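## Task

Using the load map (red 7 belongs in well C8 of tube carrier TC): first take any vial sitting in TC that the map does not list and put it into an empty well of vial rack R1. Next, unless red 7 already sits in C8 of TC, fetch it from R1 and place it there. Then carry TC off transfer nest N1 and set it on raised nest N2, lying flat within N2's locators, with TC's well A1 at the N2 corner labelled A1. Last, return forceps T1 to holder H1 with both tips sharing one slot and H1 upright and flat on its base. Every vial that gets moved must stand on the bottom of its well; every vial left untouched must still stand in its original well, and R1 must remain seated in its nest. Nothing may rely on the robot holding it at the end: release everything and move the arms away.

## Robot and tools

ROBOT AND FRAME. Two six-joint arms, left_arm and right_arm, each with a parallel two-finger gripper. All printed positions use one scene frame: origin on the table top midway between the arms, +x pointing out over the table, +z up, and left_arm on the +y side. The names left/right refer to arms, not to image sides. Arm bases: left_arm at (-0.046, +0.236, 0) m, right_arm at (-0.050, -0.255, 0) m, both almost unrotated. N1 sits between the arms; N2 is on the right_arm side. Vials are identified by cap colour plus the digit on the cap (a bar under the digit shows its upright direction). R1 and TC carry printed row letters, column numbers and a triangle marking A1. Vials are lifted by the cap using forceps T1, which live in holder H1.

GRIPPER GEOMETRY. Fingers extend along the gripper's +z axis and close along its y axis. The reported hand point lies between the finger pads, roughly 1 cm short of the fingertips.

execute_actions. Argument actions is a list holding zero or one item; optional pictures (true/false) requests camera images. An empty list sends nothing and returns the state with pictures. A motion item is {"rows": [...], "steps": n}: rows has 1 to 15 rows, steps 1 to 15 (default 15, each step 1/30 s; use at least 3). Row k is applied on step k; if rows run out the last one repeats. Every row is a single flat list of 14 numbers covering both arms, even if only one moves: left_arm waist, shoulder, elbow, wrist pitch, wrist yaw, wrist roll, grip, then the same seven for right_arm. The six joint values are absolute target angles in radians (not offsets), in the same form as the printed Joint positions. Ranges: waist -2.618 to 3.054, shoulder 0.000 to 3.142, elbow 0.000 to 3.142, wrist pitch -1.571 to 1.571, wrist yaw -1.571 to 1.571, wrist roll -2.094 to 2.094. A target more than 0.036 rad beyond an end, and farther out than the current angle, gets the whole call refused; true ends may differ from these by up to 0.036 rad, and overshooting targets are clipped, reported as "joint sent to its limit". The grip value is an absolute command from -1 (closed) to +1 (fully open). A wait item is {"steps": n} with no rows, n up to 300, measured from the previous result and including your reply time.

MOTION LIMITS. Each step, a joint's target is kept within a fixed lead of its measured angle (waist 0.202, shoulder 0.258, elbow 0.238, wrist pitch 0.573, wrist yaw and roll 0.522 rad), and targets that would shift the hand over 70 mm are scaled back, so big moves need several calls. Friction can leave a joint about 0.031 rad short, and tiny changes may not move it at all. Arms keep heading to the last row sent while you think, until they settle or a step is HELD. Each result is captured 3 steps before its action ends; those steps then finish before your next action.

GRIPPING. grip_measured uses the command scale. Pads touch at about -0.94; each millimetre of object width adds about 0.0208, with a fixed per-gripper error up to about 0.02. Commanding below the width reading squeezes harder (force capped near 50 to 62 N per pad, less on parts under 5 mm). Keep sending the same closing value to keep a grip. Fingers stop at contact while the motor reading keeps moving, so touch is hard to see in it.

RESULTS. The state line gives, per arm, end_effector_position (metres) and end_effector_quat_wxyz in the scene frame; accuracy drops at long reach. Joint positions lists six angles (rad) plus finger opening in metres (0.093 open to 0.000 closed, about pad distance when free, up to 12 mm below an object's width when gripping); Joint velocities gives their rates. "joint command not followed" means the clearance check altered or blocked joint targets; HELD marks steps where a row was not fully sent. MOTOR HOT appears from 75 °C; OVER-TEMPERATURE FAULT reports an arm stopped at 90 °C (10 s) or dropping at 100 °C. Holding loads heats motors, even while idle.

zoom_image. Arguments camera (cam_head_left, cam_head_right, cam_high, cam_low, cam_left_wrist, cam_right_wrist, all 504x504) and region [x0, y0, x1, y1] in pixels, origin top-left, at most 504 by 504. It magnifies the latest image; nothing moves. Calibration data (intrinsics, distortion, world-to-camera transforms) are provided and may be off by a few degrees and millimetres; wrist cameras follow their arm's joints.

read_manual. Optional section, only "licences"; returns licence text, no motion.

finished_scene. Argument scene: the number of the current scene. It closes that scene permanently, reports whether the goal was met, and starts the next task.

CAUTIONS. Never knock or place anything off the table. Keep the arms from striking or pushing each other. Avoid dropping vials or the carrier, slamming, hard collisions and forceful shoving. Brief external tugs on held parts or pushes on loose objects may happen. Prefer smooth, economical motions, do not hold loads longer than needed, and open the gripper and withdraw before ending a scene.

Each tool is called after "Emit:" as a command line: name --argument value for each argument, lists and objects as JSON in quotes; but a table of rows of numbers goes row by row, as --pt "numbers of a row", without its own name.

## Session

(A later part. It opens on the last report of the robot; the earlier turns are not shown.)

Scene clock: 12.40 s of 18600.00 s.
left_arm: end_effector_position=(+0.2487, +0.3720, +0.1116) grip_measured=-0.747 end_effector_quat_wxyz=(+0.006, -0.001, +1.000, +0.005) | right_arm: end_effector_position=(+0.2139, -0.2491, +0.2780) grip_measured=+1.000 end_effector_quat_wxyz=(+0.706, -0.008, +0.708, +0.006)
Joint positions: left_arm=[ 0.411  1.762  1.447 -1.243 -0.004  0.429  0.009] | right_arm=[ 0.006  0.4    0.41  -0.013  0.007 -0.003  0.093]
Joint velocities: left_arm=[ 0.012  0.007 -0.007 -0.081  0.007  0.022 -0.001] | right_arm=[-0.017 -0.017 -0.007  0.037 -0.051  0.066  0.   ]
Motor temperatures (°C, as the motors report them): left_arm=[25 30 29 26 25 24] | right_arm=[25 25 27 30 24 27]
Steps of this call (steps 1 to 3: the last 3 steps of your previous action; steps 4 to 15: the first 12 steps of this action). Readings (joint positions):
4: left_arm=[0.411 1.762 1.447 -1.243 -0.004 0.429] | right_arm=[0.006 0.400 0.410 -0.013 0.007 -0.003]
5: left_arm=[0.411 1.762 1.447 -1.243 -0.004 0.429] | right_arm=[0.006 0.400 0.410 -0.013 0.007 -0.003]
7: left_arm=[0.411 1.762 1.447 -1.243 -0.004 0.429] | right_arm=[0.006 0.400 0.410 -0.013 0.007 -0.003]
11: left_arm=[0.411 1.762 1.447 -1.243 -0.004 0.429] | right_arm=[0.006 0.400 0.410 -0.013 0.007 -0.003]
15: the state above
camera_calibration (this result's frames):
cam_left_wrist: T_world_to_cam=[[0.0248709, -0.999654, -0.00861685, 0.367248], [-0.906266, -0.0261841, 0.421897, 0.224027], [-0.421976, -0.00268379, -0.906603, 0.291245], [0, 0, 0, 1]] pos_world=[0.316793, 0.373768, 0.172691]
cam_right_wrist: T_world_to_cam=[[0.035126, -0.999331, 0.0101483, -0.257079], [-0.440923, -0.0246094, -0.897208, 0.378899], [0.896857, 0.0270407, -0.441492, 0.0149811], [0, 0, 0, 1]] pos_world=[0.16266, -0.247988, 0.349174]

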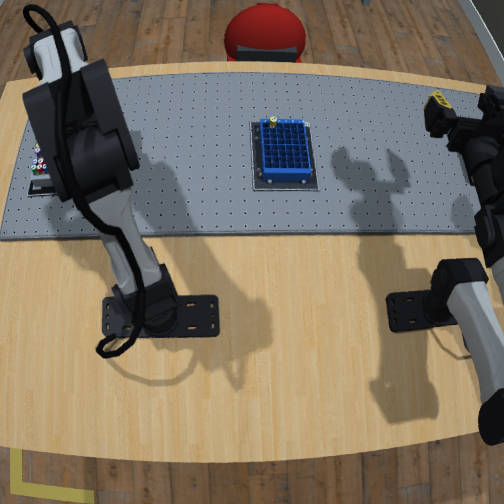

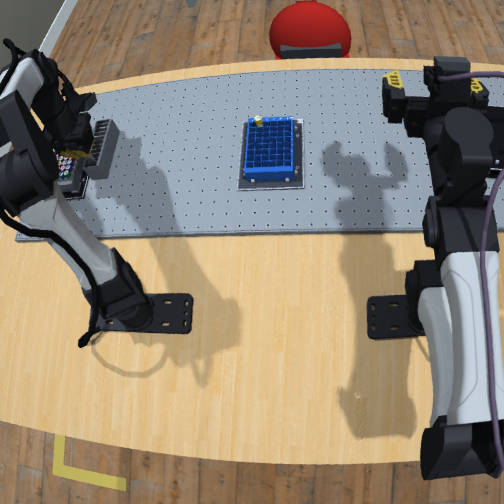

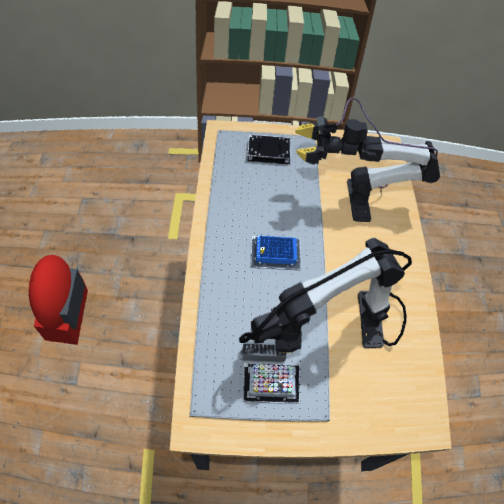

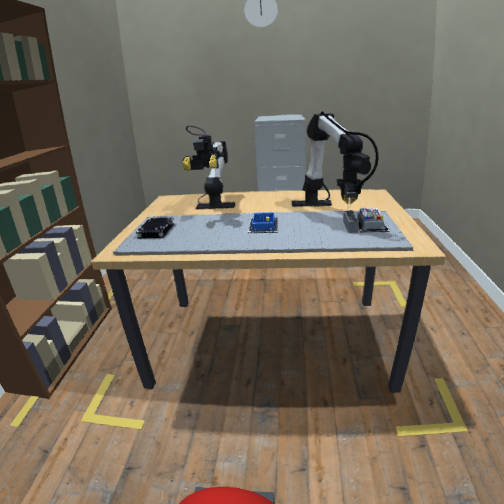

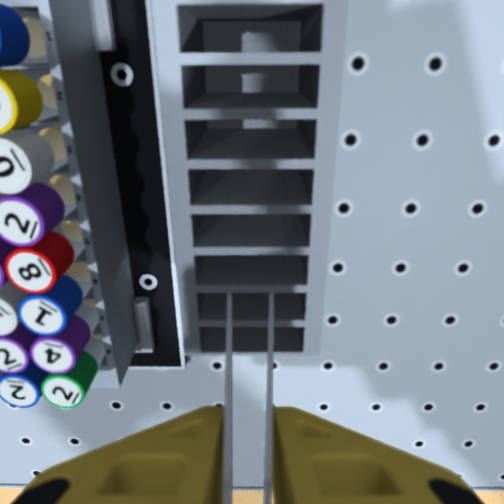

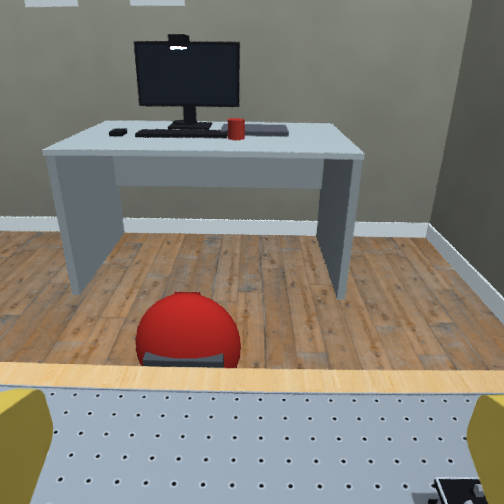

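Emit:
execute_actions --actions '[{"rows":[[0.415,1.75,1.465,-1.275,0,0.435,-0.75, 0,0.4,0.4,0,0,0,1],[0.415,1.75,1.475,-1.29,0,0.435,-0.75, 0,0.4,0.4,0,0,0,1],[0.415,1.75,1.485,-1.30,0,0.435,-0.75, 0,0.4,0.4,0,0,0,1],[0.415,1.75,1.495,-1.31,0,0.435,-0.75, 0,0.4,0.4,0,0,0,1],[0.415,1.75,1.505,-1.32,0,0.435,-0.75, 0,0.4,0.4,0,0,0,1],[0.415,1.75,1.515,-1.33,0,0.435,-0.75, 0,0.4,0.4,0,0,0,1],[0.415,1.75,1.525,-1.34,0,0.435,-0.75, 0,0.4,0.4,0,0,0,1],[0.415,1.75,1.535,-1.35,0,0.435,-0.75, 0,0.4,0.4,0,0,0,1],[0.415,1.75,1.545,-1.36,0,0.435,-0.75, 0,0.4,0.4,0,0,0,1],[0.415,1.75,1.555,-1.37,0,0.435,-0.75, 0,0.4,0.4,0,0,0,1],[0.415,1.75,1.565,-1.38,0,0.435,-0.75, 0,0.4,0.4,0,0,0,1],[0.415,1.75,1.575,-1.39,0,0.435,-0.75, 0,0.4,0.4,0,0,0,1],[0.415,1.75,1.585,-1.40,0,0.435,-0.75, 0,0.4,0.4,0,0,0,1],[0.415,1.75,1.595,-1.405,0,0.435,-0.75, 0,0.4,0.4,0,0,0,1],[0.415,1.75,1.605,-1.41,0,0.435,-0.75, 0,0.4,0.4,0,0,0,1]]}]'

Emit:
execute_actions --actions '[{"rows":[[0.415,1.75,1.615,-1.43,0,0.435,-0.75, 0,0.4,0.4,0,0,0,1],[0.415,1.75,1.625,-1.44,0,0.435,-0.75, 0,0.4,0.4,0,0,0,1],[0.415,1.75,1.635,-1.45,0,0.435,-0.75, 0,0.4,0.4,0,0,0,1],[0.415,1.75,1.645,-1.46,0,0.435,-0.75, 0,0.4,0.4,0,0,0,1],[0.415,1.75,1.655,-1.47,0,0.435,-0.75, 0,0.4,0.4,0,0,0,1],[0.415,1.75,1.665,-1.48,0,0.435,-0.75, 0,0.4,0.4,0,0,0,1],[0.415,1.75,1.675,-1.49,0,0.435,-0.75, 0,0.4,0.4,0,0,0,1],[0.415,1.75,1.685,-1.50,0,0.435,-0.75, 0,0.4,0.4,0,0,0,1],[0.415,1.75,1.695,-1.51,0,0.435,-0.75, 0,0.4,0.4,0,0,0,1],[0.415,1.75,1.705,-1.52,0,0.435,-0.75, 0,0.4,0.4,0,0,0,1],[0.415,1.75,1.715,-1.53,0,0.435,-0.75, 0,0.4,0.4,0,0,0,1],[0.415,1.75,1.725,-1.54,0,0.435,-0.75, 0,0.4,0.4,0,0,0,1],[0.415,1.75,1.735,-1.545,0,0.435,-0.75, 0,0.4,0.4,0,0,0,1],[0.415,1.75,1.745,-1.55,0,0.435,-0.75, 0,0.4,0.4,0,0,0,1],[0.415,1.75,1.755,-1.555,0,0.435,-0.75, 0,0.4,0.4,0,0,0,1]]}]'

Emit:
execute_actions --actions '[{"steps":15}]' --pictures true

Emit:
zoom_image --camera "cam_low" --region '[310,150,400,240]'

Scene clock: 13.40 s of 18600.00 s.
left_arm: end_effector_position=(+0.2492, +0.3722, +0.1341) grip_measured=-0.747 end_effector_quat_wxyz=(+0.005, -0.001, +1.000, +0.004) | right_arm: end_effector_position=(+0.2139, -0.2491, +0.2780) grip_measured=+1.000 end_effector_quat_wxyz=(+0.706, -0.008, +0.708, +0.006)
Joint positions: left_arm=[ 0.411  1.762  1.536 -1.333 -0.004  0.429  0.009] | right_arm=[ 0.006  0.4    0.41  -0.013  0.007 -0.003  0.093]
Joint velocities: left_arm=[ 0.002 -0.022  0.291 -0.315  0.007 -0.007 -0.   ] | right_arm=[ 0.017  0.017 -0.012 -0.022 -0.051 -0.066  0.   ]
Motor temperatures (°C, as the motors report them): left_arm=[25 30 29 26 25 24] | right_arm=[25 25 28 30 24 27]
Steps of this call (steps 1 to 3: the last 3 steps of your previous action; steps 4 to 15: the robot went on to your last target; steps 16 to 18: nothing new was sent; steps 19 to 30: the first 12 steps of this action). Readings (joint positions):
19: left_arm=[0.411 1.762 1.447 -1.243 -0.004 0.429] | right_arm=[0.006 0.400 0.410 -0.013 0.007 -0.003]
20: left_arm=[0.411 1.762 1.447 -1.247 -0.004 0.429] | right_arm=[0.006 0.400 0.410 -0.013 0.007 -0.003]
22: left_arm=[0.411 1.762 1.454 -1.262 -0.004 0.429] | right_arm=[0.006 0.400 0.410 -0.013 0.007 -0.003]
26: left_arm=[0.411 1.762 1.495 -1.296 -0.004 0.429] | right_arm=[0.006 0.400 0.410 -0.013 0.007 -0.003]
30: the state above

Scene clock: 13.90 s of 18600.00 s.
left_arm: end_effector_position=(+0.2463, +0.3709, +0.1716) grip_measured=-0.747 end_effector_quat_wxyz=(+0.006, -0.001, +1.000, +0.005) | right_arm: end_effector_position=(+0.2139, -0.2491, +0.2780) grip_measured=+1.000 end_effector_quat_wxyz=(+0.706, -0.008, +0.708, +0.006)
Joint positions: left_arm=[ 0.411  1.762  1.686 -1.481 -0.004  0.429  0.009] | right_arm=[ 0.006  0.4    0.41  -0.013  0.007 -0.003  0.093]
Joint velocities: left_arm=[-0.007 -0.012  0.3   -0.256 -0.125  0.022  0.001] | right_arm=[ 0.002  0.002 -0.007 -0.051  0.037 -0.066  0.   ]
Motor temperatures (°C, as the motors report them): left_arm=[25 30 29 26 25 24] | right_arm=[25 25 28 30 24 27]
Steps of this call (steps 1 to 3: the last 3 steps of your previous action; steps 4 to 15: the first 12 steps of this action). Readings (joint positions):
4: left_arm=[0.411 1.762 1.576 -1.369 -0.004 0.429] | right_arm=[0.006 0.400 0.410 -0.013 0.007 -0.003]
5: left_arm=[0.411 1.762 1.586 -1.379 -0.004 0.429] | right_arm=[0.006 0.400 0.410 -0.013 0.007 -0.003]
7: left_arm=[0.411 1.762 1.606 -1.400 -0.004 0.429] | right_arm=[0.006 0.400 0.410 -0.013 0.007 -0.003]
11: left_arm=[0.411 1.762 1.646 -1.441 -0.004 0.429] | right_arm=[0.006 0.400 0.410 -0.013 0.007 -0.003]
15: the state above

Scene clock: 14.40 s of 18600.00 s.
left_arm: end_effector_position=(+0.2426, +0.3692, +0.1837) grip_measured=-0.747 end_effector_quat_wxyz=(+0.002, -0.001, +1.000, +0.003) | right_arm: end_effector_position=(+0.2139, -0.2491, +0.2780) grip_measured=+1.000 end_effector_quat_wxyz=(+0.706, -0.008, +0.708, +0.006)
Joint positions: left_arm=[ 0.411  1.762  1.735 -1.537 -0.004  0.429  0.009] | right_arm=[ 0.006  0.4    0.41  -0.013  0.007 -0.003  0.093]
Joint velocities: left_arm=[-0.007  0.007 -0.007 -0.022  0.066 -0.007  0.001] | right_arm=[ 0.007  0.002  0.007 -0.081 -0.022 -0.037  0.   ]
Motor temperatures (°C, as the motors report them): left_arm=[25 30 29 26 25 24] | right_arm=[25 25 28 30 24 27]
Kept back: nothing.
Steps of this call (steps 1 to 3: the last 3 steps of your previous action; steps 4 to 15: the robot went on to your last target). Readings (joint positions):
1: left_arm=[0.411 1.762 1.696 -1.490 -0.004 0.429] | right_arm=[0.006 0.400 0.410 -0.013 0.007 -0.003]
2: left_arm=[0.411 1.762 1.706 -1.500 -0.004 0.429] | right_arm=[0.006 0.400 0.410 -0.013 0.007 -0.003]
4: left_arm=[0.411 1.762 1.724 -1.514 -0.004 0.429] | right_arm=[0.006 0.400 0.410 -0.013 0.007 -0.003]
8: left_arm=[0.411 1.762 1.735 -1.527 -0.004 0.429] | right_arm=[0.006 0.400 0.410 -0.013 0.007 -0.003]
15: the state above
camera_calibration (this result's frames):
cam_left_wrist: T_world_to_cam=[[0.0248256, -0.999674, -0.00590299, 0.364746], [-0.903616, -0.0249652, 0.427615, 0.185881], [-0.427623, -0.00528178, -0.903942, 0.355889], [0, 0, 0, 1]] pos_world=[0.311096, 0.371147, 0.24437]
cam_right_wrist: T_world_to_cam=[[0.035126, -0.999331, 0.0101483, -0.257079], [-0.440923, -0.0246094, -0.897208, 0.378899], [0.896857, 0.0270407, -0.441492, 0.0149811], [0, 0, 0, 1]] pos_world=[0.16266, -0.247988, 0.349174]

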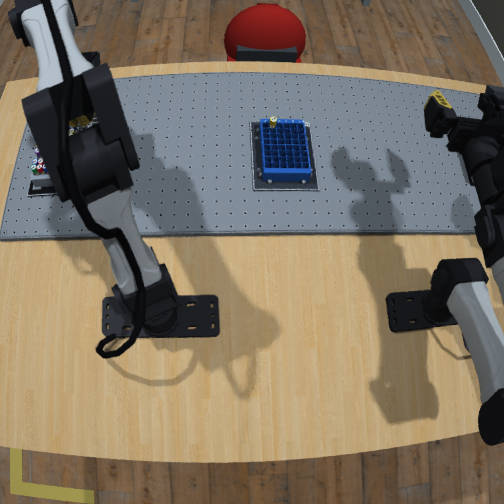

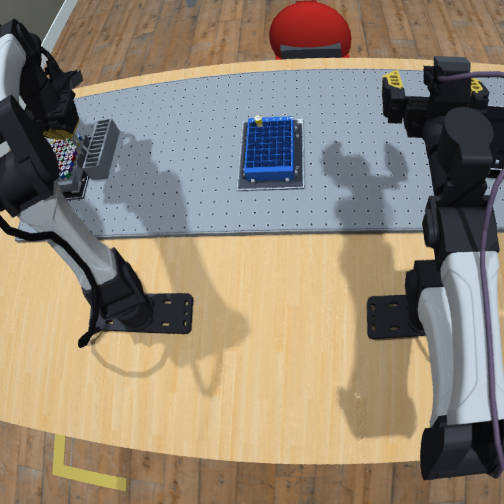

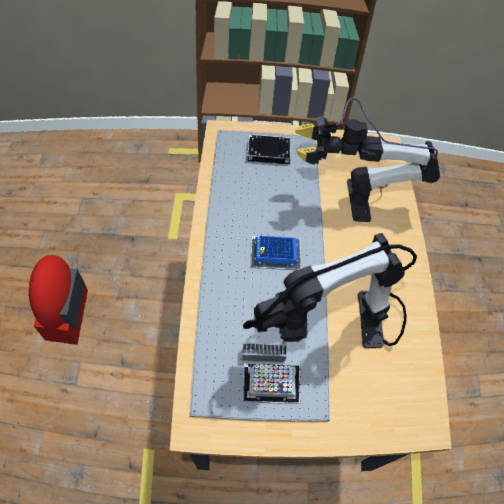

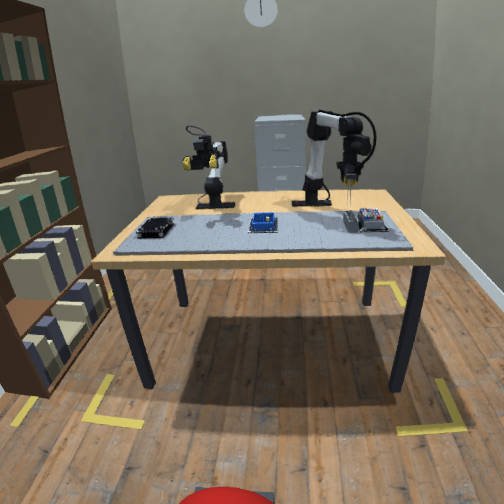

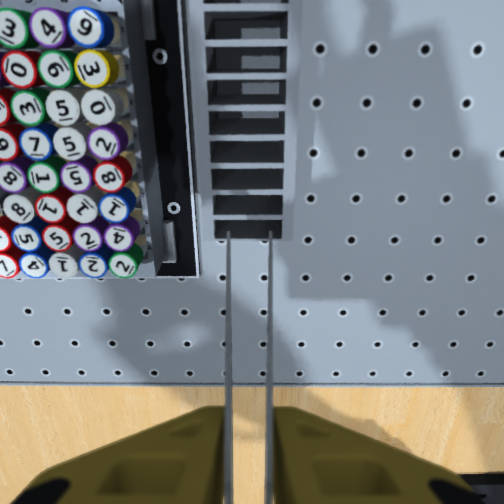

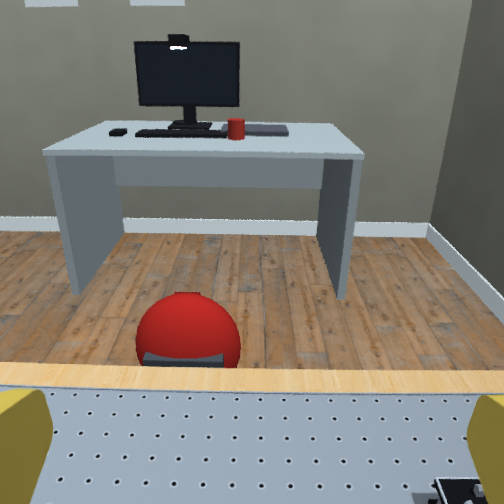

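Region (310, 150, 400, 240) of cam_low's 504x504 image, scaled by 5.600, with more detail than that image has.

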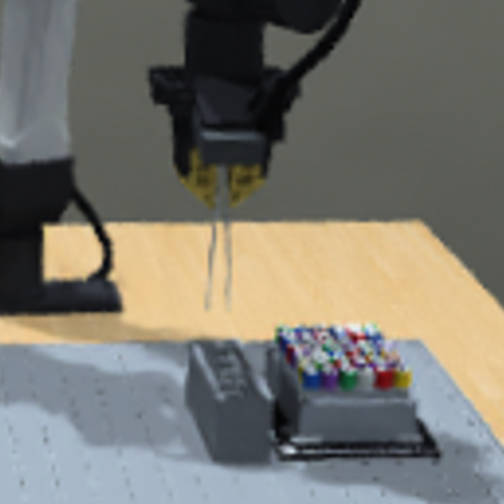

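Emit:
execute_actions --actions '[{"rows":[[0.415,1.75,1.72,-1.50,0,0.435,-0.75, 0,0.4,0.4,0,0,0,1],[0.415,1.75,1.71,-1.485,0,0.435,-0.75, 0,0.4,0.4,0,0,0,1],[0.415,1.75,1.70,-1.47,0,0.435,-0.75, 0,0.4,0.4,0,0,0,1],[0.415,1.75,1.69,-1.46,0,0.435,-0.75, 0,0.4,0.4,0,0,0,1],[0.415,1.75,1.68,-1.45,0,0.435,-0.75, 0,0.4,0.4,0,0,0,1],[0.415,1.75,1.67,-1.44,0,0.435,-0.75, 0,0.4,0.4,0,0,0,1],[0.415,1.75,1.66,-1.43,0,0.435,-0.75, 0,0.4,0.4,0,0,0,1],[0.415,1.75,1.65,-1.42,0,0.435,-0.75, 0,0.4,0.4,0,0,0,1],[0.415,1.75,1.64,-1.41,0,0.435,-0.75, 0,0.4,0.4,0,0,0,1],[0.415,1.75,1.63,-1.40,0,0.435,-0.75, 0,0.4,0.4,0,0,0,1],[0.415,1.75,1.62,-1.39,0,0.435,-0.75, 0,0.4,0.4,0,0,0,1],[0.415,1.75,1.61,-1.385,0,0.435,-0.75, 0,0.4,0.4,0,0,0,1],[0.415,1.75,1.60,-1.383,0,0.435,-0.75, 0,0.4,0.4,0,0,0,1]]}]'

Emit:
execute_actions --actions '[{"steps":15}]' --pictures true

Scene clock: 15.73 s of 18600.00 s.
left_arm: end_effector_position=(+0.2472, +0.3712, +0.1606) grip_measured=-0.747 end_effector_quat_wxyz=(+0.004, -0.001, +1.000, +0.004) | right_arm: end_effector_position=(+0.2139, -0.2491, +0.2780) grip_measured=+1.000 end_effector_quat_wxyz=(+0.706, -0.008, +0.708, +0.006)
Joint positions: left_arm=[ 0.411  1.762  1.642 -1.439 -0.004  0.429  0.009] | right_arm=[ 0.006  0.4    0.41  -0.013  0.007 -0.003  0.093]
Joint velocities: left_arm=[-0.007  0.012 -0.286  0.212 -0.007  0.037 -0.   ] | right_arm=[-0.002 -0.002 -0.007  0.037  0.037 -0.007  0.   ]
Motor temperatures (°C, as the motors report them): left_arm=[25 30 29 26 25 24] | right_arm=[25 25 28 31 24 27]
Steps of this call (steps 1 to 15: the robot went on to your last target; steps 16 to 28: nothing new was sent; steps 29 to 40: the first 12 steps of this action). Readings (joint positions):
29: left_arm=[0.411 1.762 1.735 -1.537 -0.004 0.429] | right_arm=[0.006 0.400 0.410 -0.013 0.007 -0.003]
30: left_arm=[0.411 1.762 1.733 -1.532 -0.004 0.429] | right_arm=[0.006 0.400 0.410 -0.013 0.007 -0.003]
32: left_arm=[0.411 1.762 1.723 -1.514 -0.004 0.429] | right_arm=[0.006 0.400 0.410 -0.013 0.007 -0.003]
36: left_arm=[0.411 1.762 1.683 -1.476 -0.004 0.429] | right_arm=[0.006 0.400 0.410 -0.013 0.007 -0.003]
40: the state above

Scene clock: 16.23 s of 18600.00 s.
left_arm: end_effector_position=(+0.2498, +0.3725, +0.1534) grip_measured=-0.747 end_effector_quat_wxyz=(+0.008, -0.001, +1.000, +0.006) | right_arm: end_effector_position=(+0.2139, -0.2491, +0.2780) grip_measured=+1.000 end_effector_quat_wxyz=(+0.706, -0.008, +0.708, +0.006)
Joint positions: left_arm=[ 0.411  1.762  1.613 -1.402 -0.004  0.429  0.009] | right_arm=[ 0.006  0.4    0.41  -0.013  0.007 -0.003  0.093]
Joint velocities: left_arm=[ 0.002  0.002 -0.002 -0.051  0.007  0.066 -0.001] | right_arm=[-0.002 -0.012 -0.007 -0.022 -0.066  0.007  0.   ]
Motor temperatures (°C, as the motors report them): left_arm=[25 30 29 26 25 24] | right_arm=[25 25 28 31 24 27]
Kept back: nothing.
Steps of this call (steps 1 to 3: the last 3 steps of your previous action; steps 4 to 15: the robot went on to your last target). Readings (joint positions):
1: left_arm=[0.411 1.762 1.632 -1.431 -0.004 0.429] | right_arm=[0.006 0.400 0.410 -0.013 0.007 -0.003]
2: left_arm=[0.411 1.762 1.623 -1.425 -0.004 0.429] | right_arm=[0.006 0.400 0.410 -0.013 0.007 -0.003]
4: left_arm=[0.411 1.762 1.614 -1.418 -0.004 0.429] | right_arm=[0.006 0.400 0.410 -0.013 0.007 -0.003]
8: left_arm=[0.411 1.762 1.613 -1.408 -0.004 0.429] | right_arm=[0.006 0.400 0.410 -0.013 0.007 -0.003]
15: the state above
camera_calibration (this result's frames):
cam_left_wrist: T_world_to_cam=[[0.0249292, -0.999627, -0.0111796, 0.368454], [-0.908735, -0.0273203, 0.416478, 0.209257], [-0.416628, -0.000223183, -0.909077, 0.327763], [0, 0, 0, 1]] pos_world=[0.317529, 0.374107, 0.21493]
cam_right_wrist: T_world_to_cam=[[0.035126, -0.999331, 0.0101483, -0.257079], [-0.440923, -0.0246094, -0.897208, 0.378899], [0.896857, 0.0270407, -0.441492, 0.0149811], [0, 0, 0, 1]] pos_world=[0.16266, -0.247988, 0.349174]

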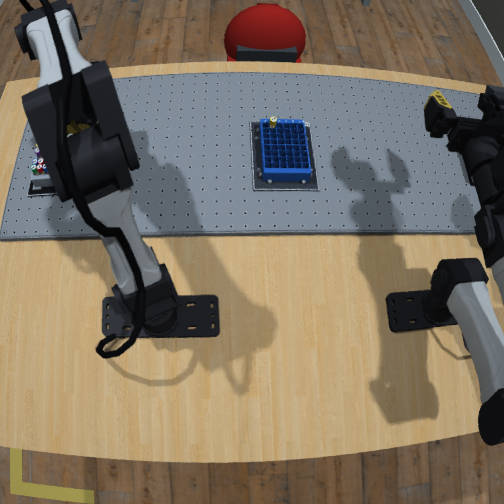

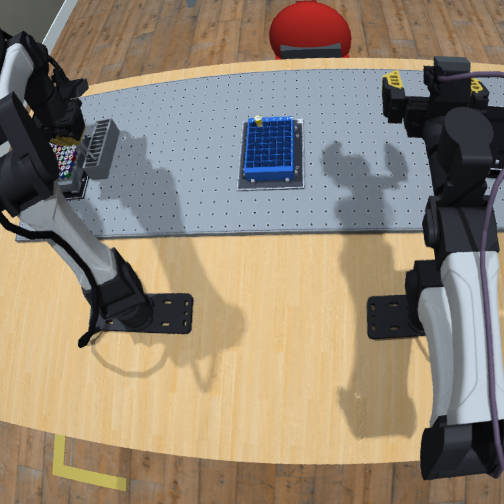

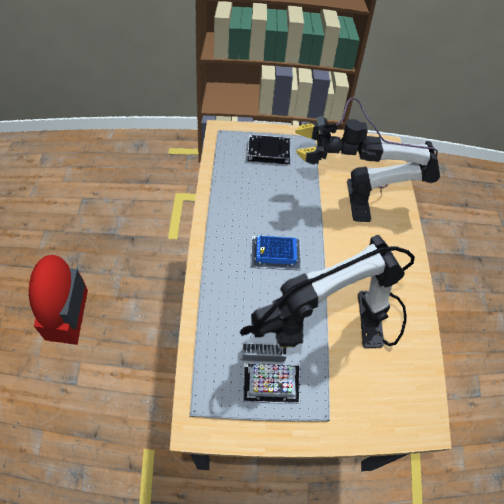

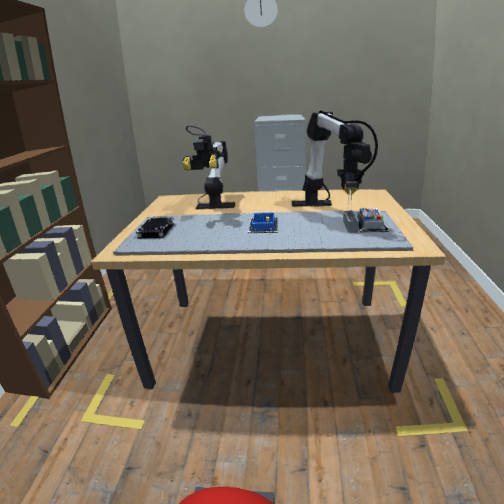

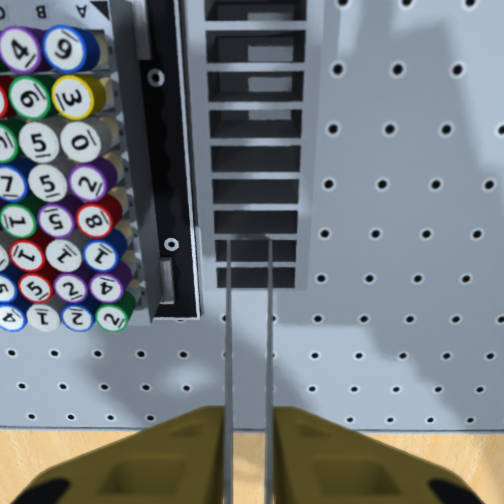

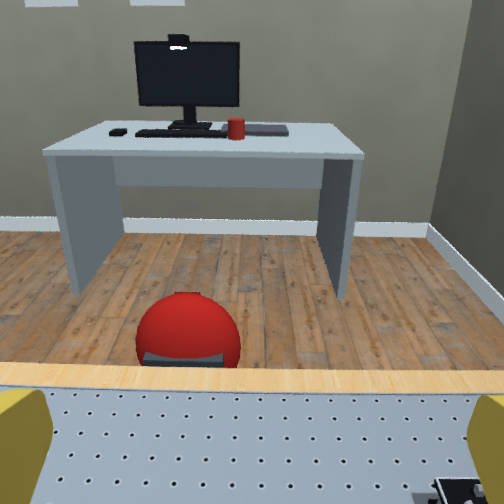

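Appears inside. Continue.

Emit:
execute_actions --actions '[{"rows":[[0.415,1.75,1.59,-1.38,0,0.435,-0.75, 0,0.4,0.4,0,0,0,1],[0.415,1.75,1.58,-1.365,0,0.435,-0.75, 0,0.4,0.4,0,0,0,1],[0.415,1.75,1.57,-1.35,0,0.435,-0.75, 0,0.4,0.4,0,0,0,1],[0.415,1.75,1.56,-1.335,0,0.435,-0.75, 0,0.4,0.4,0,0,0,1],[0.415,1.75,1.55,-1.325,0,0.435,-0.75, 0,0.4,0.4,0,0,0,1],[0.415,1.75,1.54,-1.315,0,0.435,-0.75, 0,0.4,0.4,0,0,0,1],[0.415,1.75,1.53,-1.305,0,0.435,-0.75, 0,0.4,0.4,0,0,0,1],[0.415,1.75,1.52,-1.295,0,0.435,-0.75, 0,0.4,0.4,0,0,0,1],[0.415,1.75,1.51,-1.285,0,0.435,-0.75, 0,0.4,0.4,0,0,0,1],[0.415,1.75,1.50,-1.275,0,0.435,-0.75, 0,0.4,0.4,0,0,0,1],[0.415,1.75,1.49,-1.265,0,0.435,-0.75, 0,0.4,0.4,0,0,0,1],[0.415,1.75,1.48,-1.255,0,0.435,-0.75, 0,0.4,0.4,0,0,0,1],[0.415,1.75,1.47,-1.245,0,0.435,-0.75, 0,0.4,0.4,0,0,0,1],[0.415,1.75,1.455,-1.24,0,0.435,-0.75, 0,0.4,0.4,0,0,0,1],[0.415,1.75,1.445,-1.235,0,0.435,-0.75, 0,0.4,0.4,0,0,0,1]]}]'

Emit:
execute_actions --actions '[{"steps":15}]'

Emit:
execute_actions --actions '[{"rows":[[0.415,1.75,1.445,-1.235,0,0.435,-0.1, 0,0.4,0.4,0,0,0,1]]}]'

Emit:
execute_actions --actions '[{"rows":[[0.425,1.73,1.43,-1.20,0.02,0.44,-0.1, 0,0.4,0.4,0,0,0,1],[0.43,1.712,1.408,-1.17,0.033,0.445,-0.1, 0,0.4,0.4,0,0,0,1],[0.436,1.694,1.386,-1.145,0.046,0.45,-0.1, 0,0.4,0.4,0,0,0,1],[0.442,1.676,1.364,-1.12,0.059,0.455,-0.1, 0,0.4,0.4,0,0,0,1],[0.448,1.658,1.342,-1.095,0.071,0.46,-0.1, 0,0.4,0.4,0,0,0,1],[0.454,1.64,1.32,-1.07,0.083,0.465,-0.1, 0,0.4,0.4,0,0,0,1],[0.46,1.622,1.298,-1.045,0.095,0.47,-0.1, 0,0.4,0.4,0,0,0,1],[0.466,1.604,1.276,-1.02,0.107,0.475,-0.1, 0,0.4,0.4,0,0,0,1],[0.472,1.586,1.254,-0.995,0.119,0.48,-0.1, 0,0.4,0.4,0,0,0,1],[0.478,1.568,1.232,-0.97,0.131,0.485,-0.1, 0,0.4,0.4,0,0,0,1],[0.484,1.55,1.21,-0.945,0.143,0.49,-0.1, 0,0.4,0.4,0,0,0,1],[0.49,1.532,1.188,-0.92,0.155,0.495,-0.1, 0,0.4,0.4,0,0,0,1],[0.496,1.514,1.166,-0.90,0.167,0.5,-0.1, 0,0.4,0.4,0,0,0,1],[0.502,1.497,1.144,-0.89,0.175,0.5,-0.1, 0,0.4,0.4,0,0,0,1],[0.508,1.483,1.125,-0.882,0.178,0.5,-0.1, 0,0.4,0.4,0,0,0,1]]}]'

Emit:
execute_actions --actions '[{"steps":25}]' --pictures true

Scene clock: 17.17 s of 18600.00 s.
left_arm: end_effector_position=(+0.2479, +0.3716, +0.1278) grip_measured=-0.747 end_effector_quat_wxyz=(+0.003, -0.001, +1.000, +0.003) | right_arm: end_effector_position=(+0.2139, -0.2491, +0.2780) grip_measured=+1.000 end_effector_quat_wxyz=(+0.706, -0.008, +0.708, +0.006)
Joint positions: left_arm=[ 0.411  1.762  1.512 -1.313 -0.004  0.429  0.009] | right_arm=[ 0.006  0.4    0.41  -0.013  0.007 -0.003  0.093]
Joint velocities: left_arm=[ 0.002 -0.007 -0.286  0.33  -0.051  0.037  0.   ] | right_arm=[-0.012 -0.012  0.002 -0.022 -0.037 -0.007  0.   ]
Motor temperatures (°C, as the motors report them): left_arm=[25 31 29 26 25 24] | right_arm=[25 25 28 31 24 27]
Steps of this call (steps 1 to 15: the robot went on to your last target; step 16: nothing new was sent; steps 17 to 28: the first 12 steps of this action). Readings (joint positions):
17: left_arm=[0.411 1.762 1.613 -1.401 -0.004 0.429] | right_arm=[0.006 0.400 0.410 -0.013 0.007 -0.003]
18: left_arm=[0.411 1.762 1.610 -1.398 -0.004 0.429] | right_arm=[0.006 0.400 0.410 -0.013 0.007 -0.003]
20: left_arm=[0.411 1.762 1.596 -1.384 -0.004 0.429] | right_arm=[0.006 0.400 0.410 -0.013 0.007 -0.003]
24: left_arm=[0.411 1.762 1.552 -1.351 -0.004 0.429] | right_arm=[0.006 0.400 0.410 -0.013 0.007 -0.003]
28: the state above

Scene clock: 17.67 s of 18600.00 s.
left_arm: end_effector_position=(+0.2490, +0.3721, +0.1147) grip_measured=-0.747 end_effector_quat_wxyz=(+0.006, -0.001, +1.000, +0.005) | right_arm: end_effector_position=(+0.2139, -0.2491, +0.2780) grip_measured=+1.000 end_effector_quat_wxyz=(+0.706, -0.008, +0.708, +0.006)
Joint positions: left_arm=[ 0.411  1.762  1.459 -1.254 -0.004  0.429  0.009] | right_arm=[ 0.006  0.4    0.41  -0.013  0.007 -0.003  0.093]
Joint velocities: left_arm=[ 0.002  0.007 -0.002 -0.022  0.037 -0.051  0.001] | right_arm=[-0.007 -0.007  0.002  0.007 -0.051 -0.022  0.   ]
Motor temperatures (°C, as the motors report them): left_arm=[25 31 29 26 25 24] | right_arm=[25 25 28 31 24 27]
Kept back: nothing.
Steps of this call (steps 1 to 3: the last 3 steps of your previous action; steps 4 to 15: the robot went on to your last target). Readings (joint positions):
1: left_arm=[0.411 1.762 1.502 -1.304 -0.004 0.429] | right_arm=[0.006 0.400 0.410 -0.013 0.007 -0.003]
2: left_arm=[0.411 1.762 1.491 -1.294 -0.004 0.429] | right_arm=[0.006 0.400 0.410 -0.013 0.007 -0.003]
4: left_arm=[0.411 1.762 1.470 -1.278 -0.004 0.429] | right_arm=[0.006 0.400 0.410 -0.013 0.007 -0.003]
8: left_arm=[0.411 1.762 1.459 -1.263 -0.004 0.429] | right_arm=[0.006 0.400 0.410 -0.013 0.007 -0.003]
15: the state above

Scene clock: 18.07 s of 18600.00 s.
left_arm: end_effector_position=(+0.2494, +0.3723, +0.1147) grip_measured=-0.103 end_effector_quat_wxyz=(+0.007, -0.001, +1.000, +0.005) | right_arm: end_effector_position=(+0.2139, -0.2491, +0.2780) grip_measured=+1.000 end_effector_quat_wxyz=(+0.706, -0.008, +0.708, +0.006)
Joint positions: left_arm=[ 0.411  1.762  1.459 -1.252 -0.004  0.43   0.04 ] | right_arm=[ 0.006  0.4    0.41  -0.013  0.007 -0.003  0.093]
Joint velocities: left_arm=[-0.007 -0.012 -0.007 -0.007 -0.007 -0.081  0.001] | right_arm=[-0.002 -0.007  0.002 -0.007  0.066 -0.022  0.   ]
Motor temperatures (°C, as the motors report them): left_arm=[25 31 29 26 25 24] | right_arm=[25 25 28 31 24 27]
Steps of this call (steps 1 to 12: the first 12 steps of this action). Readings (joint positions):
1: left_arm=[0.411 1.762 1.459 -1.254 -0.004 0.429] | right_arm=[0.006 0.400 0.410 -0.013 0.007 -0.003]
2: left_arm=[0.411 1.762 1.459 -1.254 -0.004 0.430] | right_arm=[0.006 0.400 0.410 -0.013 0.007 -0.003]
4: left_arm=[0.411 1.762 1.459 -1.253 -0.004 0.430] | right_arm=[0.006 0.400 0.410 -0.013 0.007 -0.003]
8: left_arm=[0.411 1.762 1.459 -1.253 -0.004 0.430] | right_arm=[0.006 0.400 0.410 -0.013 0.007 -0.003]
12: the state above

Scene clock: 18.57 s of 18600.00 s.
left_arm: end_effector_position=(+0.2439, +0.3712, +0.1134) grip_measured=-0.103 end_effector_quat_wxyz=(+0.105, -0.005, +0.994, -0.000) | right_arm: end_effector_position=(+0.2139, -0.2491, +0.2780) grip_measured=+1.000 end_effector_quat_wxyz=(+0.706, -0.008, +0.708, +0.006)
Joint positions: left_arm=[ 0.468  1.587  1.241 -1.038  0.097  0.469  0.04 ] | right_arm=[ 0.006  0.4    0.41  -0.013  0.007 -0.003  0.093]
Joint velocities: left_arm=[ 0.164 -0.549 -0.637  0.725  0.315  0.081 -0.   ] | right_arm=[ 0.017 -0.007 -0.017 -0.007 -0.022  0.007  0.   ]
Motor temperatures (°C, as the motors report them): left_arm=[25 31 29 26 25 24] | right_arm=[25 25 28 31 24 27]
Steps of this call (steps 1 to 3: the last 3 steps of your previous action; steps 4 to 15: the first 12 steps of this action). Readings (joint positions):
4: left_arm=[0.411 1.761 1.457 -1.248 -0.002 0.430] | right_arm=[0.006 0.400 0.410 -0.013 0.007 -0.003]
5: left_arm=[0.412 1.756 1.448 -1.235 0.002 0.432] | right_arm=[0.006 0.400 0.410 -0.013 0.007 -0.003]
7: left_arm=[0.417 1.735 1.414 -1.201 0.017 0.437] | right_arm=[0.006 0.400 0.410 -0.013 0.007 -0.003]
11: left_arm=[0.442 1.664 1.326 -1.127 0.054 0.452] | right_arm=[0.006 0.400 0.410 -0.013 0.007 -0.003]
15: the state above

Scene clock: 19.40 s of 18600.00 s.
left_arm: end_effector_position=(+0.2500, +0.3716, +0.1164) grip_measured=-0.103 end_effector_quat_wxyz=(+0.172, +0.001, +0.985, +0.000) | right_arm: end_effector_position=(+0.2139, -0.2491, +0.2780) grip_measured=+1.000 end_effector_quat_wxyz=(+0.706, -0.008, +0.708, +0.006)
Joint positions: left_arm=[ 0.497  1.505  1.14  -0.902  0.168  0.494  0.04 ] | right_arm=[ 0.006  0.4    0.41  -0.013  0.007 -0.003  0.093]
Joint velocities: left_arm=[-0.002  0.002  0.012  0.022  0.022 -0.037 -0.001] | right_arm=[ 0.002 -0.007  0.017 -0.066  0.007 -0.051  0.   ]
Motor temperatures (°C, as the motors report them): left_arm=[25 31 29 26 25 24] | right_arm=[25 25 28 31 24 27]
Kept back: nothing.
Steps of this call (steps 1 to 3: the last 3 steps of your previous action; steps 4 to 25: the robot went on to your last target). Readings (joint positions):
1: left_arm=[0.474 1.569 1.219 -1.015 0.108 0.474] | right_arm=[0.006 0.400 0.410 -0.013 0.007 -0.003]
2: left_arm=[0.479 1.550 1.197 -0.993 0.119 0.478] | right_arm=[0.006 0.400 0.410 -0.013 0.007 -0.003]
4: left_arm=[0.491 1.519 1.159 -0.961 0.137 0.484] | right_arm=[0.006 0.400 0.410 -0.013 0.007 -0.003]
8: left_arm=[0.497 1.505 1.140 -0.932 0.155 0.490] | right_arm=[0.006 0.400 0.410 -0.013 0.007 -0.003]
25: the state above
camera_calibration (this result's frames):
cam_left_wrist: T_world_to_cam=[[0.0190646, -0.999794, 0.00703347, 0.366556], [-0.994752, -0.0182603, 0.100673, 0.279748], [-0.100524, -0.00891586, -0.994895, 0.228406], [0, 0, 0, 1]] pos_world=[0.294252, 0.373625, 0.196498]
cam_right_wrist: T_world_to_cam=[[0.035126, -0.999331, 0.0101483, -0.257079], [-0.440923, -0.0246094, -0.897208, 0.378899], [0.896857, 0.0270407, -0.441492, 0.0149811], [0, 0, 0, 1]] pos_world=[0.16266, -0.247988, 0.349174]

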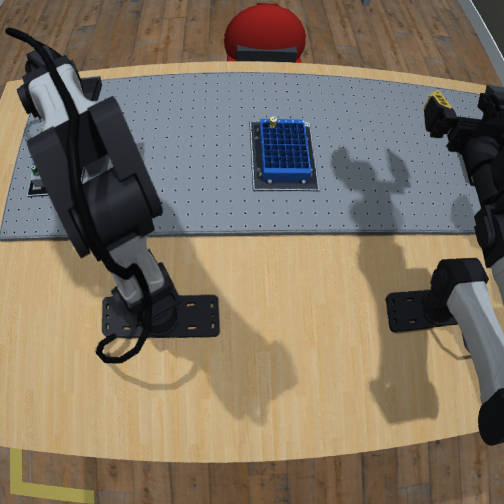

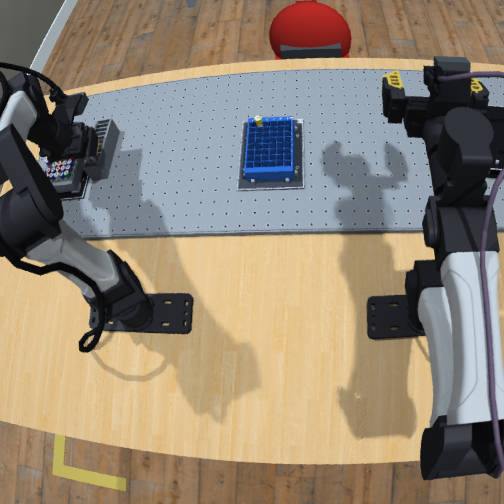

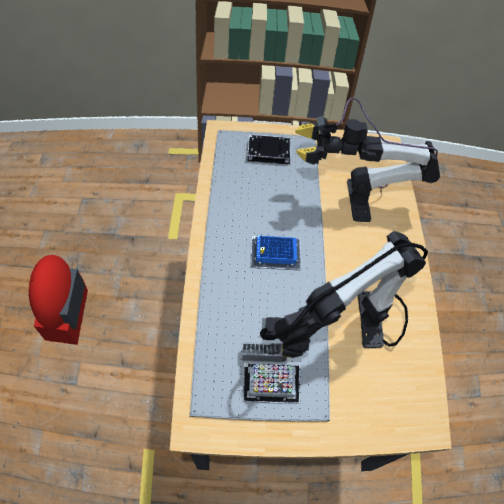

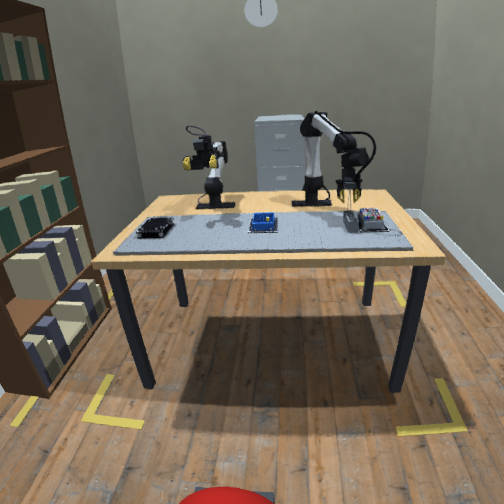

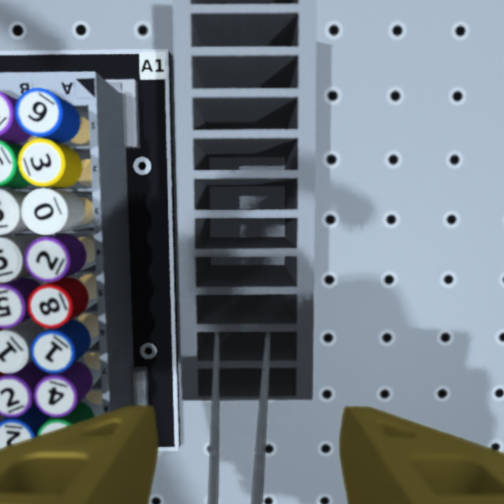

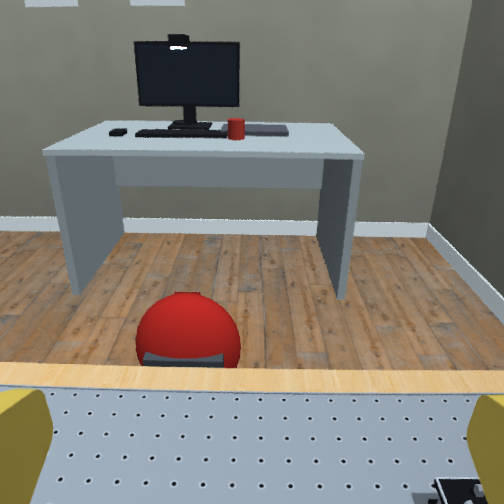

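Emit:
execute_actions --actions '[{"rows":[[0.516,1.483,1.125,-0.882,0.178,0.505,-0.1, 0,0.4,0.4,0,0,0,1]],"steps":8}]'

Emit:
execute_actions --actions '[{"rows":[[0.516,1.483,1.125,-0.882,0.178,0.505,-0.6, 0,0.4,0.4,0,0,0,1]],"steps":10}]'

Emit:
execute_actions --actions '[{"rows":[[0.516,1.483,1.125,-0.882,0.178,0.505,-0.76, 0,0.4,0.4,0,0,0,1]],"steps":10}]'

Emit:
execute_actions --actions '[{"rows":[[0.516,1.49,1.158,-0.934,0.178,0.505,-0.76, 0,0.4,0.4,0,0,0,1],[0.516,1.49,1.168,-0.949,0.178,0.505,-0.76, 0,0.4,0.4,0,0,0,1],[0.516,1.49,1.178,-0.96,0.178,0.505,-0.76, 0,0.4,0.4,0,0,0,1],[0.516,1.49,1.188,-0.97,0.178,0.505,-0.76, 0,0.4,0.4,0,0,0,1],[0.516,1.49,1.198,-0.98,0.178,0.505,-0.76, 0,0.4,0.4,0,0,0,1],[0.516,1.49,1.208,-0.99,0.178,0.505,-0.76, 0,0.4,0.4,0,0,0,1],[0.516,1.49,1.218,-1.0,0.178,0.505,-0.76, 0,0.4,0.4,0,0,0,1],[0.516,1.49,1.228,-1.01,0.178,0.505,-0.76, 0,0.4,0.4,0,0,0,1],[0.516,1.49,1.238,-1.02,0.178,0.505,-0.76, 0,0.4,0.4,0,0,0,1],[0.516,1.49,1.248,-1.03,0.178,0.505,-0.76, 0,0.4,0.4,0,0,0,1],[0.516,1.49,1.258,-1.04,0.178,0.505,-0.76, 0,0.4,0.4,0,0,0,1],[0.516,1.49,1.268,-1.05,0.178,0.505,-0.76, 0,0.4,0.4,0,0,0,1],[0.516,1.49,1.278,-1.06,0.178,0.505,-0.76, 0,0.4,0.4,0,0,0,1],[0.516,1.49,1.288,-1.07,0.178,0.505,-0.76, 0,0.4,0.4,0,0,0,1],[0.516,1.49,1.298,-1.08,0.178,0.505,-0.76, 0,0.4,0.4,0,0,0,1]]}]'

Emit:
execute_actions --actions '[{"rows":[[0.516,1.49,1.308,-1.09,0.178,0.505,-0.76, 0,0.4,0.4,0,0,0,1],[0.516,1.49,1.318,-1.10,0.178,0.505,-0.76, 0,0.4,0.4,0,0,0,1],[0.516,1.49,1.328,-1.11,0.178,0.505,-0.76, 0,0.4,0.4,0,0,0,1],[0.516,1.49,1.338,-1.12,0.178,0.505,-0.76, 0,0.4,0.4,0,0,0,1],[0.516,1.49,1.348,-1.13,0.178,0.505,-0.76, 0,0.4,0.4,0,0,0,1],[0.516,1.49,1.358,-1.14,0.178,0.505,-0.76, 0,0.4,0.4,0,0,0,1],[0.516,1.49,1.368,-1.15,0.178,0.505,-0.76, 0,0.4,0.4,0,0,0,1],[0.516,1.49,1.378,-1.16,0.178,0.505,-0.76, 0,0.4,0.4,0,0,0,1],[0.516,1.49,1.388,-1.17,0.178,0.505,-0.76, 0,0.4,0.4,0,0,0,1],[0.516,1.49,1.40,-1.18,0.178,0.505,-0.76, 0,0.4,0.4,0,0,0,1],[0.516,1.49,1.415,-1.195,0.178,0.505,-0.76, 0,0.4,0.4,0,0,0,1],[0.516,1.49,1.43,-1.21,0.178,0.505,-0.76, 0,0.4,0.4,0,0,0,1],[0.516,1.49,1.445,-1.22,0.178,0.505,-0.76, 0,0.4,0.4,0,0,0,1],[0.516,1.49,1.46,-1.23,0.178,0.505,-0.76, 0,0.4,0.4,0,0,0,1],[0.516,1.49,1.475,-1.235,0.178,0.505,-0.76, 0,0.4,0.4,0,0,0,1]]}]'

Emit:
execute_actions --actions '[{"steps":15}]' --pictures true

Scene clock: 20.20 s of 18600.00 s.
left_arm: end_effector_position=(+0.2493, +0.3734, +0.1165) grip_measured=-0.103 end_effector_quat_wxyz=(+0.172, -0.000, +0.985, +0.001) | right_arm: end_effector_position=(+0.2139, -0.2491, +0.2780) grip_measured=+1.000 end_effector_quat_wxyz=(+0.706, -0.008, +0.708, +0.006)
Joint positions: left_arm=[ 0.503  1.505  1.14  -0.901  0.169  0.497  0.04 ] | right_arm=[ 0.006  0.4    0.41  -0.013  0.007 -0.003  0.093]
Joint velocities: left_arm=[ 0.032 -0.022 -0.007  0.007 -0.007  0.022 -0.   ] | right_arm=[-0.007 -0.012 -0.002 -0.007 -0.037 -0.022  0.   ]
Motor temperatures (°C, as the motors report them): left_arm=[25 31 29 26 25 24] | right_arm=[25 25 28 32 24 27]
Steps of this call (steps 1 to 15: the robot went on to your last target; steps 16 to 19: nothing new was sent; steps 20 to 24: the first 5 steps of this action). Readings (joint positions):
20: left_arm=[0.497 1.505 1.140 -0.901 0.169 0.495] | right_arm=[0.006 0.400 0.410 -0.013 0.007 -0.003]
21: left_arm=[0.499 1.505 1.140 -0.901 0.169 0.496] | right_arm=[0.006 0.400 0.410 -0.013 0.007 -0.003]
23: left_arm=[0.502 1.505 1.140 -0.901 0.169 0.497] | right_arm=[0.006 0.400 0.410 -0.013 0.007 -0.003]
24: the state above

Scene clock: 20.53 s of 18600.00 s.
left_arm: end_effector_position=(+0.2492, +0.3737, +0.1165) grip_measured=-0.597 end_effector_quat_wxyz=(+0.173, +0.001, +0.985, +0.001) | right_arm: end_effector_position=(+0.2139, -0.2491, +0.2780) grip_measured=+1.000 end_effector_quat_wxyz=(+0.706, -0.008, +0.708, +0.006)
Joint positions: left_arm=[ 0.504  1.505  1.14  -0.901  0.169  0.499  0.017] | right_arm=[ 0.006  0.4    0.41  -0.013  0.007 -0.003  0.093]
Joint velocities: left_arm=[-0.002  0.007 -0.002 -0.007  0.022  0.007 -0.001] | right_arm=[-0.017  0.002  0.012 -0.037  0.007  0.037  0.   ]
Motor temperatures (°C, as the motors report them): left_arm=[25 31 29 26 25 24] | right_arm=[25 25 28 32 24 27]
Steps of this call (steps 1 to 3: the last 3 steps of your previous action; steps 4 to 10: the first 7 steps of this action). Readings (joint positions):
4: left_arm=[0.504 1.505 1.140 -0.901 0.169 0.499] | right_arm=[0.006 0.400 0.410 -0.013 0.007 -0.003]
5: left_arm=[0.504 1.505 1.140 -0.901 0.169 0.499] | right_arm=[0.006 0.400 0.410 -0.013 0.007 -0.003]
7: left_arm=[0.504 1.505 1.140 -0.901 0.169 0.499] | right_arm=[0.006 0.400 0.410 -0.013 0.007 -0.003]
10: the state above

Scene clock: 20.87 s of 18600.00 s.
left_arm: end_effector_position=(+0.2492, +0.3737, +0.1165) grip_measured=-0.757 end_effector_quat_wxyz=(+0.173, +0.001, +0.985, +0.001) | right_arm: end_effector_position=(+0.2139, -0.2491, +0.2780) grip_measured=+1.000 end_effector_quat_wxyz=(+0.706, -0.008, +0.708, +0.006)
Joint positions: left_arm=[ 0.504  1.505  1.14  -0.901  0.169  0.499  0.009] | right_arm=[ 0.006  0.4    0.41  -0.013  0.007 -0.003  0.093]
Joint velocities: left_arm=[-0.022  0.012 -0.007 -0.022  0.007 -0.051  0.002] | right_arm=[-0.002  0.002 -0.002 -0.007  0.007  0.022  0.   ]
Motor temperatures (°C, as the motors report them): left_arm=[25 31 29 26 25 24] | right_arm=[25 25 28 32 24 27]
Steps of this call (steps 1 to 3: the last 3 steps of your previous action; steps 4 to 10: the first 7 steps of this action). Readings (joint positions):
4: left_arm=[0.504 1.505 1.140 -0.901 0.169 0.499] | right_arm=[0.006 0.400 0.410 -0.013 0.007 -0.003]
5: left_arm=[0.504 1.505 1.140 -0.901 0.169 0.499] | right_arm=[0.006 0.400 0.410 -0.013 0.007 -0.003]
7: left_arm=[0.504 1.505 1.140 -0.901 0.169 0.499] | right_arm=[0.006 0.400 0.410 -0.013 0.007 -0.003]
10: the state above

Scene clock: 21.37 s of 18600.00 s.
left_arm: end_effector_position=(+0.2497, +0.3739, +0.1385) grip_measured=-0.757 end_effector_quat_wxyz=(+0.170, +0.000, +0.985, -0.000) | right_arm: end_effector_position=(+0.2139, -0.2491, +0.2780) grip_measured=+1.000 end_effector_quat_wxyz=(+0.706, -0.008, +0.708, +0.006)
Joint positions: left_arm=[ 0.504  1.505  1.229 -0.996  0.169  0.499  0.009] | right_arm=[ 0.006  0.4    0.41  -0.013  0.007 -0.003  0.093]
Joint velocities: left_arm=[-0.007  0.007  0.295 -0.242 -0.081 -0.007 -0.001] | right_arm=[-0.017  0.002 -0.007  0.066  0.037 -0.007  0.   ]
Motor temperatures (°C, as the motors report them): left_arm=[25 31 29 26 25 24] | right_arm=[25 25 28 32 24 27]
Steps of this call (steps 1 to 3: the last 3 steps of your previous action; steps 4 to 15: the first 12 steps of this action). Readings (joint positions):
4: left_arm=[0.504 1.505 1.140 -0.902 0.169 0.499] | right_arm=[0.006 0.400 0.410 -0.013 0.007 -0.003]
5: left_arm=[0.504 1.505 1.141 -0.906 0.169 0.499] | right_arm=[0.006 0.400 0.410 -0.013 0.007 -0.003]
7: left_arm=[0.504 1.505 1.150 -0.921 0.169 0.499] | right_arm=[0.006 0.400 0.410 -0.013 0.007 -0.003]
11: left_arm=[0.504 1.505 1.187 -0.958 0.169 0.499] | right_arm=[0.006 0.400 0.410 -0.013 0.007 -0.003]
15: the state above

Scene clock: 21.87 s of 18600.00 s.
left_arm: end_effector_position=(+0.2486, +0.3732, +0.1772) grip_measured=-0.757 end_effector_quat_wxyz=(+0.171, +0.000, +0.985, -0.000) | right_arm: end_effector_position=(+0.2139, -0.2491, +0.2780) grip_measured=+1.000 end_effector_quat_wxyz=(+0.706, -0.008, +0.708, +0.006)
Joint positions: left_arm=[ 0.504  1.505  1.382 -1.148  0.169  0.499  0.009] | right_arm=[ 0.006  0.4    0.41  -0.013  0.007 -0.003  0.093]
Joint velocities: left_arm=[-0.002 -0.007  0.383 -0.359  0.037 -0.037 -0.   ] | right_arm=[ 0.012 -0.002 -0.012  0.037  0.066  0.022  0.   ]
Motor temperatures (°C, as the motors report them): left_arm=[25 31 30 26 25 24] | right_arm=[25 25 29 32 24 27]
Steps of this call (steps 1 to 3: the last 3 steps of your previous action; steps 4 to 15: the first 12 steps of this action). Readings (joint positions):
4: left_arm=[0.504 1.505 1.269 -1.035 0.169 0.499] | right_arm=[0.006 0.400 0.410 -0.013 0.007 -0.003]
5: left_arm=[0.504 1.505 1.279 -1.045 0.169 0.499] | right_arm=[0.006 0.400 0.410 -0.013 0.007 -0.003]
7: left_arm=[0.504 1.505 1.298 -1.066 0.169 0.499] | right_arm=[0.006 0.400 0.410 -0.013 0.007 -0.003]
11: left_arm=[0.504 1.505 1.338 -1.105 0.169 0.499] | right_arm=[0.006 0.400 0.410 -0.013 0.007 -0.003]
15: the state above

Scene clock: 22.37 s of 18600.00 s.
left_arm: end_effector_position=(+0.2466, +0.3721, +0.1958) grip_measured=-0.757 end_effector_quat_wxyz=(+0.172, +0.000, +0.985, +0.001) | right_arm: end_effector_position=(+0.2139, -0.2491, +0.2780) grip_measured=+1.000 end_effector_quat_wxyz=(+0.706, -0.008, +0.708, +0.006)
Joint positions: left_arm=[ 0.504  1.505  1.456 -1.219  0.169  0.499  0.009] | right_arm=[ 0.006  0.4    0.41  -0.013  0.007 -0.003  0.093]
Joint velocities: left_arm=[-0.007 -0.007 -0.017 -0.081 -0.007  0.022  0.   ] | right_arm=[-0.002  0.002 -0.022 -0.037 -0.037  0.007  0.   ]
Motor temperatures (°C, as the motors report them): left_arm=[25 31 30 26 25 24] | right_arm=[25 25 29 32 24 27]
Kept back: nothing.
Steps of this call (steps 1 to 3: the last 3 steps of your previous action; steps 4 to 15: the robot went on to your last target). Readings (joint positions):
1: left_arm=[0.504 1.505 1.396 -1.160 0.169 0.499] | right_arm=[0.006 0.400 0.410 -0.013 0.007 -0.003]
2: left_arm=[0.504 1.505 1.411 -1.172 0.169 0.499] | right_arm=[0.006 0.400 0.410 -0.013 0.007 -0.003]
4: left_arm=[0.504 1.505 1.439 -1.190 0.169 0.499] | right_arm=[0.006 0.400 0.410 -0.013 0.007 -0.003]
8: left_arm=[0.504 1.505 1.456 -1.204 0.169 0.499] | right_arm=[0.006 0.400 0.410 -0.013 0.007 -0.003]
15: the state above
camera_calibration (this result's frames):
cam_left_wrist: T_world_to_cam=[[0.0209491, -0.999758, 0.00673125, 0.366171], [-0.99467, -0.0201617, 0.101118, 0.268978], [-0.100958, -0.0088137, -0.994852, 0.307065], [0, 0, 0, 1]] pos_world=[0.290874, 0.374212, 0.275821]
cam_right_wrist: T_world_to_cam=[[0.035126, -0.999331, 0.0101483, -0.257079], [-0.440923, -0.0246094, -0.897208, 0.378899], [0.896857, 0.0270407, -0.441492, 0.0149811], [0, 0, 0, 1]] pos_world=[0.16266, -0.247988, 0.349174]

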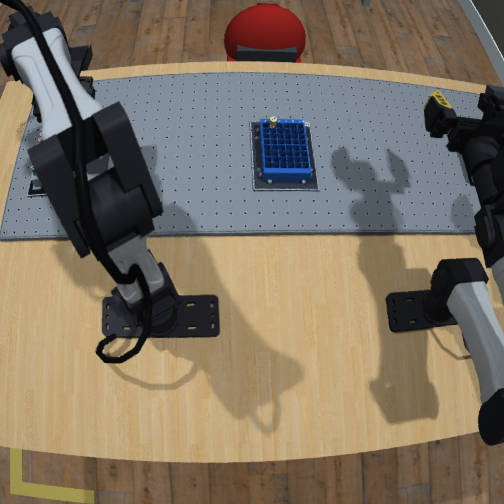

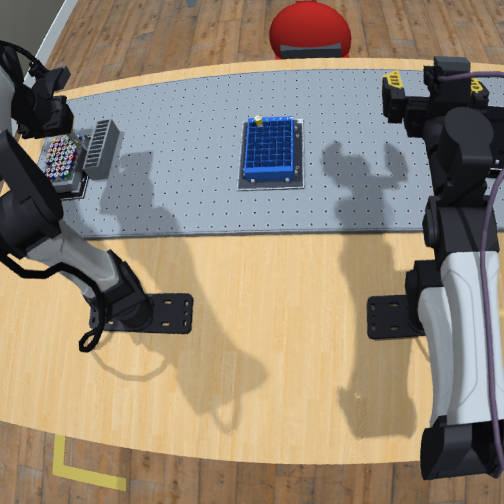

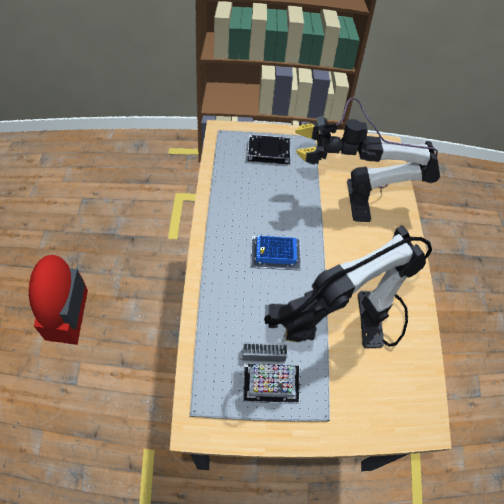

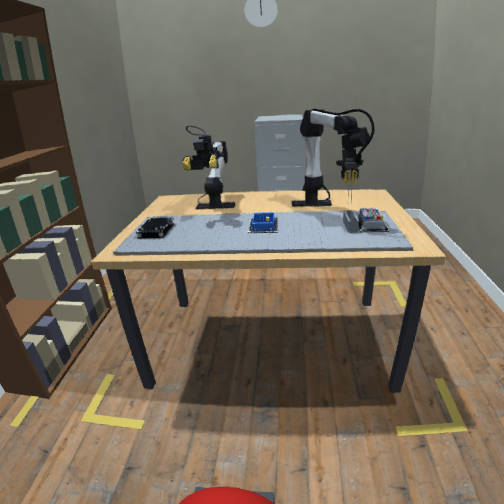

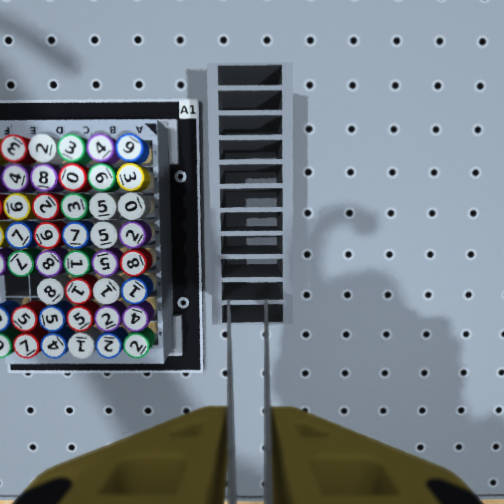

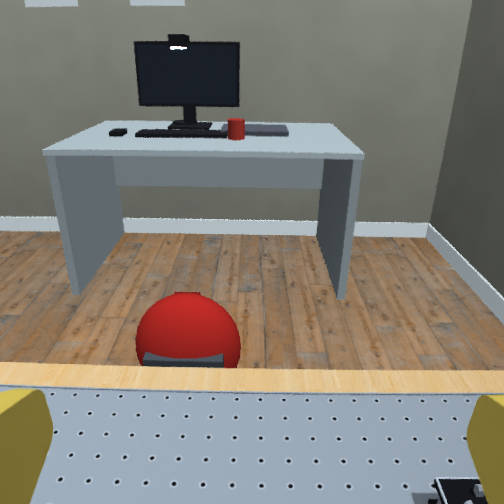

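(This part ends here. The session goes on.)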